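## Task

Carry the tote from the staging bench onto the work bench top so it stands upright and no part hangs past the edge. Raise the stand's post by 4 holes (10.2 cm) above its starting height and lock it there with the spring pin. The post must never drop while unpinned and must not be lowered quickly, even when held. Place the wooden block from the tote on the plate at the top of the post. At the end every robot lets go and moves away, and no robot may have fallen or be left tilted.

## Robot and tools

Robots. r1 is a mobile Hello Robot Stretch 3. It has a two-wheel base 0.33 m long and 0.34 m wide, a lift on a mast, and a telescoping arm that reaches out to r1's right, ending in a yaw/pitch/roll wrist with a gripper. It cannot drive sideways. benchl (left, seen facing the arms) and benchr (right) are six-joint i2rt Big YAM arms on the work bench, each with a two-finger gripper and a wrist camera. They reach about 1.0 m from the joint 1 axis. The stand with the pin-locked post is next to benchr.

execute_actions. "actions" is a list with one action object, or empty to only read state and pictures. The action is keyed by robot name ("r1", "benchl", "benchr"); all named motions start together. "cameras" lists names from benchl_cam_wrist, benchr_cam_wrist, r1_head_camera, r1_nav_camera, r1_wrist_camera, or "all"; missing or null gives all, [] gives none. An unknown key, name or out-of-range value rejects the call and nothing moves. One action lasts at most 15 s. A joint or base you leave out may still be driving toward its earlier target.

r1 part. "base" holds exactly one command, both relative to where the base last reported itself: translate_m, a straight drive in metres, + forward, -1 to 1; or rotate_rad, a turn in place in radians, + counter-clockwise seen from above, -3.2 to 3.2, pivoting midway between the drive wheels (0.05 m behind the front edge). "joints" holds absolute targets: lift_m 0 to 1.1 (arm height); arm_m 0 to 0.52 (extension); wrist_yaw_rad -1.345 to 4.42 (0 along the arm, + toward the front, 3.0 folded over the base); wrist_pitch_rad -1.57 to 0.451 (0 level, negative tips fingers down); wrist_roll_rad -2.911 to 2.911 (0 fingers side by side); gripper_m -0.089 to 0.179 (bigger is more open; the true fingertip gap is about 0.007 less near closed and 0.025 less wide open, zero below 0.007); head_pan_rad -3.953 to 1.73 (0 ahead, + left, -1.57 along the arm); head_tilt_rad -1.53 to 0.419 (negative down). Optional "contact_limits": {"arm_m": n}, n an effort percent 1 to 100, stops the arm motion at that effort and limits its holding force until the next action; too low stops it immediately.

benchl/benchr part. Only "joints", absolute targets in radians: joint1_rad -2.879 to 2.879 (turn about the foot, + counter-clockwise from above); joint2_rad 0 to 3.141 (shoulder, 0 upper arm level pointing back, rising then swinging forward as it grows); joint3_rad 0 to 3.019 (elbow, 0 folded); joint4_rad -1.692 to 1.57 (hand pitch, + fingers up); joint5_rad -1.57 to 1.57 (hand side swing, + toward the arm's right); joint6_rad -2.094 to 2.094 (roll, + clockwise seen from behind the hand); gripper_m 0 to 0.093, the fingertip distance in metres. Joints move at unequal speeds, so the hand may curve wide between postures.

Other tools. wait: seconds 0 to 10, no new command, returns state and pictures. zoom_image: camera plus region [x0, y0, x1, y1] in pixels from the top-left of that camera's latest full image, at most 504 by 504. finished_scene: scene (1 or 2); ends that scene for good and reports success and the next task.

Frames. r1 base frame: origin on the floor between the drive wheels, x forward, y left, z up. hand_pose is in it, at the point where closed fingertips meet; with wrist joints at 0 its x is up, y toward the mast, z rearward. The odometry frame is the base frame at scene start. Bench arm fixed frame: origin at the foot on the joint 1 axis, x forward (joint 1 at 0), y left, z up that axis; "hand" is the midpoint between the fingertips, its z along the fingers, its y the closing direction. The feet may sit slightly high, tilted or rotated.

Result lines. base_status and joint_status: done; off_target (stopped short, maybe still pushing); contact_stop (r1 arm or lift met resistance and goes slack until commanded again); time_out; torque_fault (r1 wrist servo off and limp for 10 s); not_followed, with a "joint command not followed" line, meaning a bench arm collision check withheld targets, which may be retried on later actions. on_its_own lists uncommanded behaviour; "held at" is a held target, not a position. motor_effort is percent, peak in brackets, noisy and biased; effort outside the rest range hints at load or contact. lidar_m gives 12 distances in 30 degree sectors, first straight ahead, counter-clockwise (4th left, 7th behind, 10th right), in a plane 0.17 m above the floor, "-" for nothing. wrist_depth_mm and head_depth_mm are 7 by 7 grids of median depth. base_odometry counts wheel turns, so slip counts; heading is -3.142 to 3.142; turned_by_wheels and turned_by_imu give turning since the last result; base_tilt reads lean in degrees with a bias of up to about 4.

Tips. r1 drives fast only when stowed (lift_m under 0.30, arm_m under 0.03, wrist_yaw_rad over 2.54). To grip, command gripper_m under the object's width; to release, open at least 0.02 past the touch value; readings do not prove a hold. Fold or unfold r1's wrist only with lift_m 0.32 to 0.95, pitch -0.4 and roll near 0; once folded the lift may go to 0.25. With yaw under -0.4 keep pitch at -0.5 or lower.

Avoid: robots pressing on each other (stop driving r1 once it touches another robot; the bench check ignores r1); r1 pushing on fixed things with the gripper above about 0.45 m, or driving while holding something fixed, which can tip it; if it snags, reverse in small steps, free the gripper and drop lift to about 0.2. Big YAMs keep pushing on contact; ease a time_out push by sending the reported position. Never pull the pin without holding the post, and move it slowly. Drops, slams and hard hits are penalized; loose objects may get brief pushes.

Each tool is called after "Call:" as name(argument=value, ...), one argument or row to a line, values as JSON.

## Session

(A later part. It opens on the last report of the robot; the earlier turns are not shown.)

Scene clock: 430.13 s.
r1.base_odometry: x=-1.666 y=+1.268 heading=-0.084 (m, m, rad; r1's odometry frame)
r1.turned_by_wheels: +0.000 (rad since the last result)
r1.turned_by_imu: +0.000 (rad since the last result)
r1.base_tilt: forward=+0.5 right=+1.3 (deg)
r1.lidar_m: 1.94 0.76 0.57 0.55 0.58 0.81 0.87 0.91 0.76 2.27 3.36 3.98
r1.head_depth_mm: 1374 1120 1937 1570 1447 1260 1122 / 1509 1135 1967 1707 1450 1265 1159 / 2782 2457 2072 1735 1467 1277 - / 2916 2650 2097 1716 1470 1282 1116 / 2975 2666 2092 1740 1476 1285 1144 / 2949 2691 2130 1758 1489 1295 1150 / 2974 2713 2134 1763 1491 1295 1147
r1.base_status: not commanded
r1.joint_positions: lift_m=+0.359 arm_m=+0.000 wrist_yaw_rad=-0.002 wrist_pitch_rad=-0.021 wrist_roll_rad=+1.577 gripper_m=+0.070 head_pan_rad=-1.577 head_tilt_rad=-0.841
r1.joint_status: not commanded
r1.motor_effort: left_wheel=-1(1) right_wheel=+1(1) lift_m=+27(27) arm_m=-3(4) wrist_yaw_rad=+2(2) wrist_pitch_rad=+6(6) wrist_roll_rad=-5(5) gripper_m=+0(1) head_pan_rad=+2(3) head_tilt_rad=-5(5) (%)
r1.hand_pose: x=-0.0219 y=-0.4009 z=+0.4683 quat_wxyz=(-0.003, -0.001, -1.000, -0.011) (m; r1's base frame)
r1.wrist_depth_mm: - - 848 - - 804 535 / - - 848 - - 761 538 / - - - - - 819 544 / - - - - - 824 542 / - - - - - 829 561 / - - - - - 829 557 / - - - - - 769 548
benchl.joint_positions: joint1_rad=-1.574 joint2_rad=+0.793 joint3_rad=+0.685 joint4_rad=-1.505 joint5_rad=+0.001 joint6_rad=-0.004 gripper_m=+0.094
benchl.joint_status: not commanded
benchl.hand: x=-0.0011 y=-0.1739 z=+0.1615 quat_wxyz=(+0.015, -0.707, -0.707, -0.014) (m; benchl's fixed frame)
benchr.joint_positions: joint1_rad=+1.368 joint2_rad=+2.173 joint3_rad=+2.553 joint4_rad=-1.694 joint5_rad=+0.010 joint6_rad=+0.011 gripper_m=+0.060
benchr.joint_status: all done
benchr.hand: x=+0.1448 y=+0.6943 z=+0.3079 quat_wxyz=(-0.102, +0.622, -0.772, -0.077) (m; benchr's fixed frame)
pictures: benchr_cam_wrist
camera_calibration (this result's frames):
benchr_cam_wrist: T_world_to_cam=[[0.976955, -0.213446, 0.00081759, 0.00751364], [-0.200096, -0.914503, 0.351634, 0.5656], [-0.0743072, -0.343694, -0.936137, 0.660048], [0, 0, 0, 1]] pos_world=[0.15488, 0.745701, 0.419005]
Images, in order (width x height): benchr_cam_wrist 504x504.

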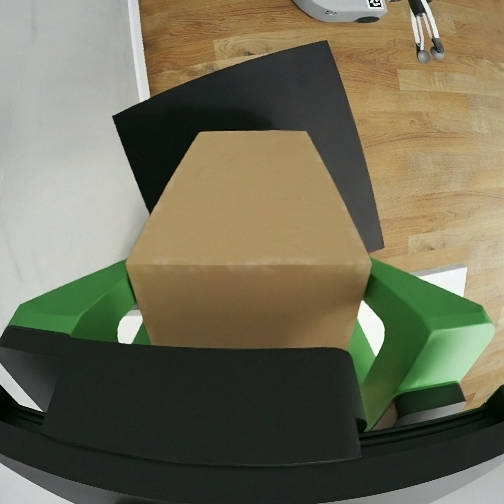

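Call:
execute_actions(
  actions=[
    {"benchr":{"joints":{"joint2_rad":2.225}}},
  ],
  cameras=["benchr_cam_wrist"],
)

Scene clock: 431.17 s.
r1.base_odometry: x=-1.666 y=+1.268 heading=-0.084 (m, m, rad; r1's odometry frame)
r1.turned_by_wheels: +0.000 (rad since the last result)
r1.turned_by_imu: +0.000 (rad since the last result)
r1.base_tilt: forward=+0.6 right=+1.3 (deg)
r1.lidar_m: 1.93 0.76 0.57 0.55 0.58 0.81 0.87 0.91 0.76 2.27 3.38 3.98
r1.head_depth_mm: 1364 1126 1933 1570 1446 1262 1126 / 1498 1133 1949 1710 1462 1277 1157 / 2788 2451 2071 1713 1470 1279 - / 2957 2630 2089 1721 1463 1284 1120 / 2947 2654 2104 1749 1474 1290 1138 / 2960 2672 2106 1747 1488 1286 1138 / 2984 2738 2129 1754 1489 1291 1149
r1.base_status: not commanded
r1.joint_positions: lift_m=+0.359 arm_m=+0.000 wrist_yaw_rad=-0.002 wrist_pitch_rad=-0.021 wrist_roll_rad=+1.577 gripper_m=+0.070 head_pan_rad=-1.577 head_tilt_rad=-0.841
r1.joint_status: not commanded
r1.motor_effort: left_wheel=-2(1) right_wheel=+1(1) lift_m=+27(27) arm_m=-3(3) wrist_yaw_rad=+2(2) wrist_pitch_rad=+6(6) wrist_roll_rad=-5(5) gripper_m=+1(1) head_pan_rad=+3(3) head_tilt_rad=-6(6) (%)
r1.hand_pose: x=-0.0219 y=-0.4009 z=+0.4683 quat_wxyz=(-0.003, -0.001, -1.000, -0.011) (m; r1's base frame)
r1.wrist_depth_mm: - - 836 - - 809 546 / - - 834 - - 775 539 / - - - - - 818 550 / - - - - - 836 540 / - - - - - 828 558 / - - - - - 819 550 / - - - - - 774 558
benchl.joint_positions: joint1_rad=-1.574 joint2_rad=+0.793 joint3_rad=+0.685 joint4_rad=-1.505 joint5_rad=+0.001 joint6_rad=-0.004 gripper_m=+0.094
benchl.joint_status: not commanded
benchl.hand: x=-0.0011 y=-0.1739 z=+0.1615 quat_wxyz=(+0.015, -0.707, -0.707, -0.014) (m; benchl's fixed frame)
benchr.joint_positions: joint1_rad=+1.368 joint2_rad=+2.211 joint3_rad=+2.568 joint4_rad=-1.692 joint5_rad=+0.011 joint6_rad=+0.010 gripper_m=+0.060
benchr.joint_status: all done
benchr.hand: x=+0.1469 y=+0.7026 z=+0.2883 quat_wxyz=(-0.094, +0.623, -0.773, -0.071) (m; benchr's fixed frame)
pictures: benchr_cam_wrist
camera_calibration (this result's frames):
benchr_cam_wrist: T_world_to_cam=[[0.976917, -0.213612, 0.00189976, 0.00704293], [-0.199129, -0.907389, 0.370126, 0.56999], [-0.0773396, -0.36196, -0.92898, 0.655896], [0, 0, 0, 1]] pos_world=[0.157348, 0.756115, 0.398333]
Images, in order (width x height): benchr_cam_wrist 504x504.

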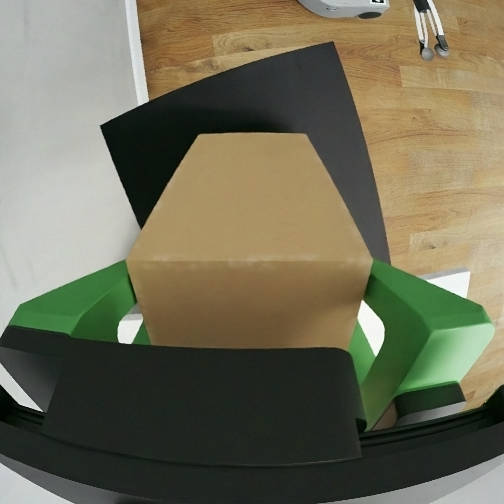

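The block shifted slightly in the grip, so it is touching. Release.

Call:
execute_actions(
  actions=[
    {"benchr":{"joints":{"joint2_rad":2.2,"gripper_m":0.093}}},
  ],
  cameras=["benchr_cam_wrist"],
)

Call:
execute_actions(
  actions=[
    {"benchr":{"joints":{"joint2_rad":1.8,"joint3_rad":2.6}}},
  ],
  cameras=["benchr_cam_wrist","r1_nav_camera"],
)

Scene clock: 432.30 s.
r1.base_odometry: x=-1.666 y=+1.268 heading=-0.084 (m, m, rad; r1's odometry frame)
r1.turned_by_wheels: +0.000 (rad since the last result)
r1.turned_by_imu: +0.000 (rad since the last result)
r1.base_tilt: forward=+0.7 right=+1.4 (deg)
r1.lidar_m: 1.93 0.77 0.57 0.55 0.58 0.81 0.87 0.91 0.76 2.27 3.36 3.98
r1.head_depth_mm: 1368 1125 1924 1577 1458 1266 1122 / 1513 1129 1953 1697 1448 1265 1156 / 2752 2449 2073 1714 1462 1280 - / 2950 2648 2103 1743 1474 1279 1120 / 2967 2665 2105 1749 1481 1283 1138 / 2964 2687 2118 1740 1482 1289 1146 / 3020 2707 2123 1761 1488 1296 1148
r1.base_status: not commanded
r1.joint_positions: lift_m=+0.359 arm_m=+0.000 wrist_yaw_rad=-0.002 wrist_pitch_rad=-0.021 wrist_roll_rad=+1.577 gripper_m=+0.070 head_pan_rad=-1.577 head_tilt_rad=-0.841
r1.joint_status: not commanded
r1.motor_effort: left_wheel=-1(1) right_wheel=+1(1) lift_m=+27(27) arm_m=-4(3) wrist_yaw_rad=+2(2) wrist_pitch_rad=+6(6) wrist_roll_rad=-5(5) gripper_m=+1(0) head_pan_rad=+2(2) head_tilt_rad=-5(6) (%)
r1.hand_pose: x=-0.0219 y=-0.4009 z=+0.4683 quat_wxyz=(-0.003, -0.001, -1.000, -0.011) (m; r1's base frame)
r1.wrist_depth_mm: - - 855 - - 798 547 / - - 832 - - 749 548 / - - - - - 824 550 / - - - - - 848 561 / - - - - - 812 560 / - - - - - 861 552 / - - - - - 794 559
benchl.joint_positions: joint1_rad=-1.574 joint2_rad=+0.793 joint3_rad=+0.685 joint4_rad=-1.505 joint5_rad=+0.001 joint6_rad=-0.004 gripper_m=+0.094
benchl.joint_status: not commanded
benchl.hand: x=-0.0011 y=-0.1739 z=+0.1615 quat_wxyz=(+0.015, -0.707, -0.707, -0.014) (m; benchl's fixed frame)
benchr.joint_positions: joint1_rad=+1.368 joint2_rad=+2.211 joint3_rad=+2.568 joint4_rad=-1.692 joint5_rad=+0.011 joint6_rad=+0.010 gripper_m=+0.093
benchr.joint_status: all done
benchr.hand: x=+0.1469 y=+0.7026 z=+0.2883 quat_wxyz=(-0.094, +0.623, -0.773, -0.071) (m; benchr's fixed frame)
pictures: benchr_cam_wrist
camera_calibration (this result's frames):
benchr_cam_wrist: T_world_to_cam=[[0.976917, -0.213612, 0.00189976, 0.00704293], [-0.199129, -0.907389, 0.370126, 0.56999], [-0.0773396, -0.36196, -0.92898, 0.655896], [0, 0, 0, 1]] pos_world=[0.157348, 0.756115, 0.398333]
Images, in order (width x height): benchr_cam_wrist 504x504.

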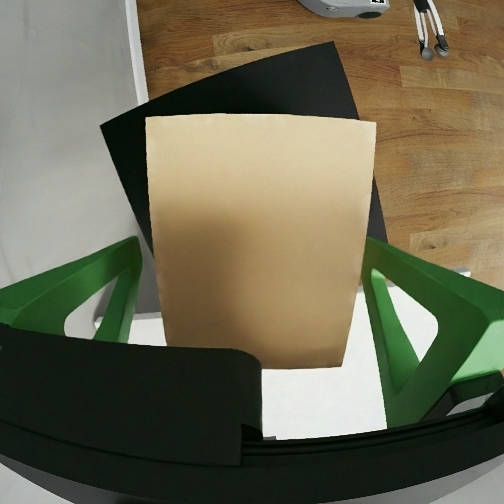

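Scene clock: 434.03 s.
r1.base_odometry: x=-1.666 y=+1.268 heading=-0.084 (m, m, rad; r1's odometry frame)
r1.turned_by_wheels: +0.000 (rad since the last result)
r1.turned_by_imu: +0.000 (rad since the last result)
r1.base_tilt: forward=+0.8 right=+1.3 (deg)
r1.lidar_m: 1.92 0.76 0.57 0.55 0.58 0.81 0.87 0.91 0.76 2.27 3.37 3.99
r1.head_depth_mm: 1366 1119 1937 1569 1452 1266 1121 / 1499 1129 1942 1694 1461 1281 1159 / 2763 2451 2057 1728 1460 1275 - / 2928 2637 2090 1725 1472 1279 1117 / 2954 2671 2103 1734 1478 1285 1141 / 2993 2680 2117 1755 1487 1292 1147 / 3011 2715 2120 1761 1490 1302 1152
r1.base_status: not commanded
r1.joint_positions: lift_m=+0.359 arm_m=+0.000 wrist_yaw_rad=-0.002 wrist_pitch_rad=-0.021 wrist_roll_rad=+1.577 gripper_m=+0.070 head_pan_rad=-1.577 head_tilt_rad=-0.841
r1.joint_status: not commanded
r1.motor_effort: left_wheel=-1(1) right_wheel=+1(1) lift_m=+27(27) arm_m=-4(4) wrist_yaw_rad=+2(3) wrist_pitch_rad=+6(6) wrist_roll_rad=-5(5) gripper_m=+1(1) head_pan_rad=+3(3) head_tilt_rad=-6(6) (%)
r1.hand_pose: x=-0.0219 y=-0.4009 z=+0.4683 quat_wxyz=(-0.003, -0.001, -1.000, -0.011) (m; r1's base frame)
r1.wrist_depth_mm: - - 829 - - 813 532 / - - 833 - - 753 535 / - - - - - 789 547 / - - - - - 852 554 / - - - - - 841 549 / - - - - - 850 550 / - - - - - 805 542
benchl.joint_positions: joint1_rad=-1.574 joint2_rad=+0.793 joint3_rad=+0.685 joint4_rad=-1.505 joint5_rad=+0.001 joint6_rad=-0.004 gripper_m=+0.094
benchl.joint_status: not commanded
benchl.hand: x=-0.0011 y=-0.1739 z=+0.1615 quat_wxyz=(+0.015, -0.707, -0.707, -0.014) (m; benchl's fixed frame)
benchr.joint_positions: joint1_rad=+1.368 joint2_rad=+1.811 joint3_rad=+2.595 joint4_rad=-1.692 joint5_rad=+0.011 joint6_rad=+0.010 gripper_m=+0.093
benchr.joint_status: all done
benchr.hand: x=+0.1232 y=+0.5871 z=+0.5578 quat_wxyz=(-0.254, +0.592, -0.737, -0.203) (m; benchr's fixed frame)
pictures: benchr_cam_wrist, r1_nav_camera (sideways: a quarter turn counterclockwise sets it upright)
camera_calibration (this result's frames):
benchr_cam_wrist: T_world_to_cam=[[0.976983, -0.213289, -0.00342402, 0.00783429], [-0.21321, -0.975861, -0.0472942, 0.635522], [0.00674596, 0.0469356, -0.998875, 0.651259], [0, 0, 0, 1]] pos_world=[0.123452, 0.591285, 0.68061]
r1_nav_camera: T_world_to_cam=[[-0.0403452, -0.767598, 0.639661, -0.791678], [-0.999184, 0.0298784, -0.0271671, 0.0938526], [0.0017414, -0.640235, -0.768177, 0.954881], [0, 0, 0, 1]] pos_world=[0.0601728, 0.000853528, 1.24247]
Images, in order (width x height): benchr_cam_wrist 504x504, r1_nav_camera 672x504.

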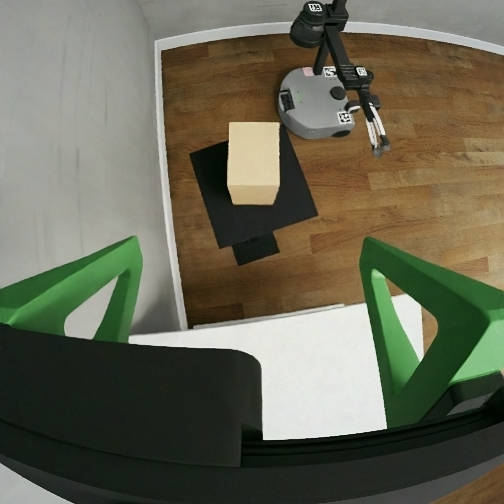

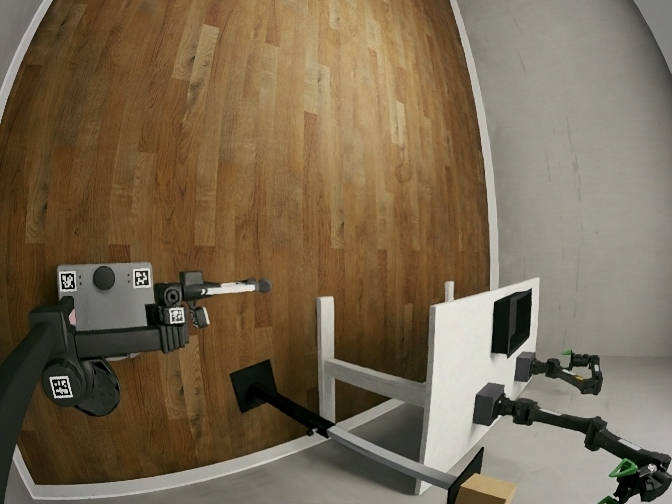

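Block is centred on the plate. Retract the arm and finish.

Call:
execute_actions(
  actions=[
    {"benchr":{"joints":{"joint2_rad":1.0,"joint3_rad":1.5}}},
  ],
  cameras=["r1_nav_camera"],
)

Call:
finished_scene(
  scene=2,
)

Scene clock: 436.13 s.
r1.base_odometry: x=-1.666 y=+1.268 heading=-0.084 (m, m, rad; r1's odometry frame)
r1.turned_by_wheels: +0.000 (rad since the last result)
r1.turned_by_imu: +0.000 (rad since the last result)
r1.base_tilt: forward=+0.6 right=+1.2 (deg)
r1.lidar_m: 1.93 0.76 0.57 0.55 0.58 0.81 0.86 0.91 0.76 2.27 3.37 3.96
r1.head_depth_mm: 1368 1118 1938 1573 1440 1264 1123 / 1509 1131 1958 1717 1449 1269 1154 / 2785 2435 2077 1729 1465 1273 - / 2951 2629 2093 1730 1468 1276 1113 / 2966 2633 2117 1729 1479 1281 1135 / 2960 2704 2099 1749 1484 1293 1143 / 2964 2699 2121 1747 1488 1302 1144
r1.base_status: not commanded
r1.joint_positions: lift_m=+0.359 arm_m=+0.000 wrist_yaw_rad=-0.002 wrist_pitch_rad=-0.021 wrist_roll_rad=+1.577 gripper_m=+0.070 head_pan_rad=-1.577 head_tilt_rad=-0.841
r1.joint_status: not commanded
r1.motor_effort: left_wheel=-1(1) right_wheel=+1(1) lift_m=+27(27) arm_m=-3(4) wrist_yaw_rad=+2(2) wrist_pitch_rad=+6(6) wrist_roll_rad=-5(5) gripper_m=+0(1) head_pan_rad=+3(3) head_tilt_rad=-5(5) (%)
r1.hand_pose: x=-0.0219 y=-0.4009 z=+0.4683 quat_wxyz=(-0.003, -0.001, -1.000, -0.011) (m; r1's base frame)
r1.wrist_depth_mm: - - 840 - - 797 538 / - - 807 - - 757 539 / - - - - - 821 553 / - - - - - 830 557 / - - - - - 857 549 / - - - - - 833 557 / - - - - - 777 548
benchl.joint_positions: joint1_rad=-1.574 joint2_rad=+0.793 joint3_rad=+0.685 joint4_rad=-1.505 joint5_rad=+0.001 joint6_rad=-0.004 gripper_m=+0.094
benchl.joint_status: not commanded
benchl.hand: x=-0.0011 y=-0.1739 z=+0.1615 quat_wxyz=(+0.015, -0.707, -0.707, -0.014) (m; benchl's fixed frame)
benchr.joint_positions: joint1_rad=+1.368 joint2_rad=+1.013 joint3_rad=+1.493 joint4_rad=-1.690 joint5_rad=+0.011 joint6_rad=+0.010 gripper_m=+0.093
benchr.joint_status: all done
benchr.hand: x=+0.0637 y=+0.2980 z=+0.4341 quat_wxyz=(-0.142, +0.617, -0.766, -0.110) (m; benchr's fixed frame)
pictures: r1_nav_camera (sideways: a quarter turn counterclockwise sets it upright)
camera_calibration (this result's frames):
r1_nav_camera: T_world_to_cam=[[-0.0403452, -0.767598, 0.639661, -0.791678], [-0.999184, 0.0298784, -0.0271671, 0.0938526], [0.0017414, -0.640235, -0.768177, 0.954881], [0, 0, 0, 1]] pos_world=[0.0601728, 0.000853528, 1.24247]
Images, in order (width x height): r1_nav_camera 672x504.

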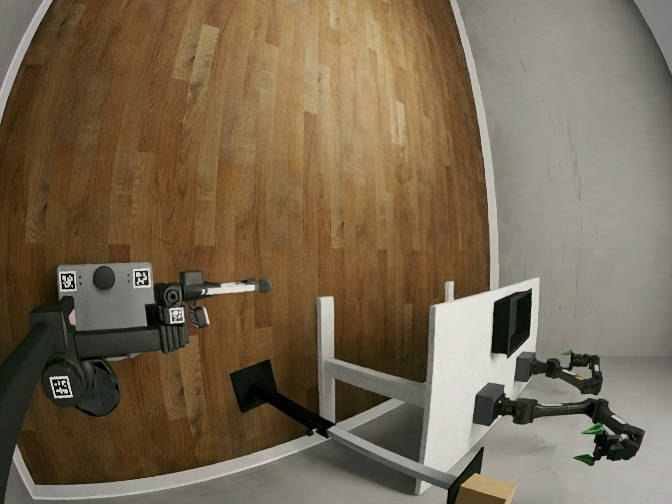

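The scene is finished: the task was done.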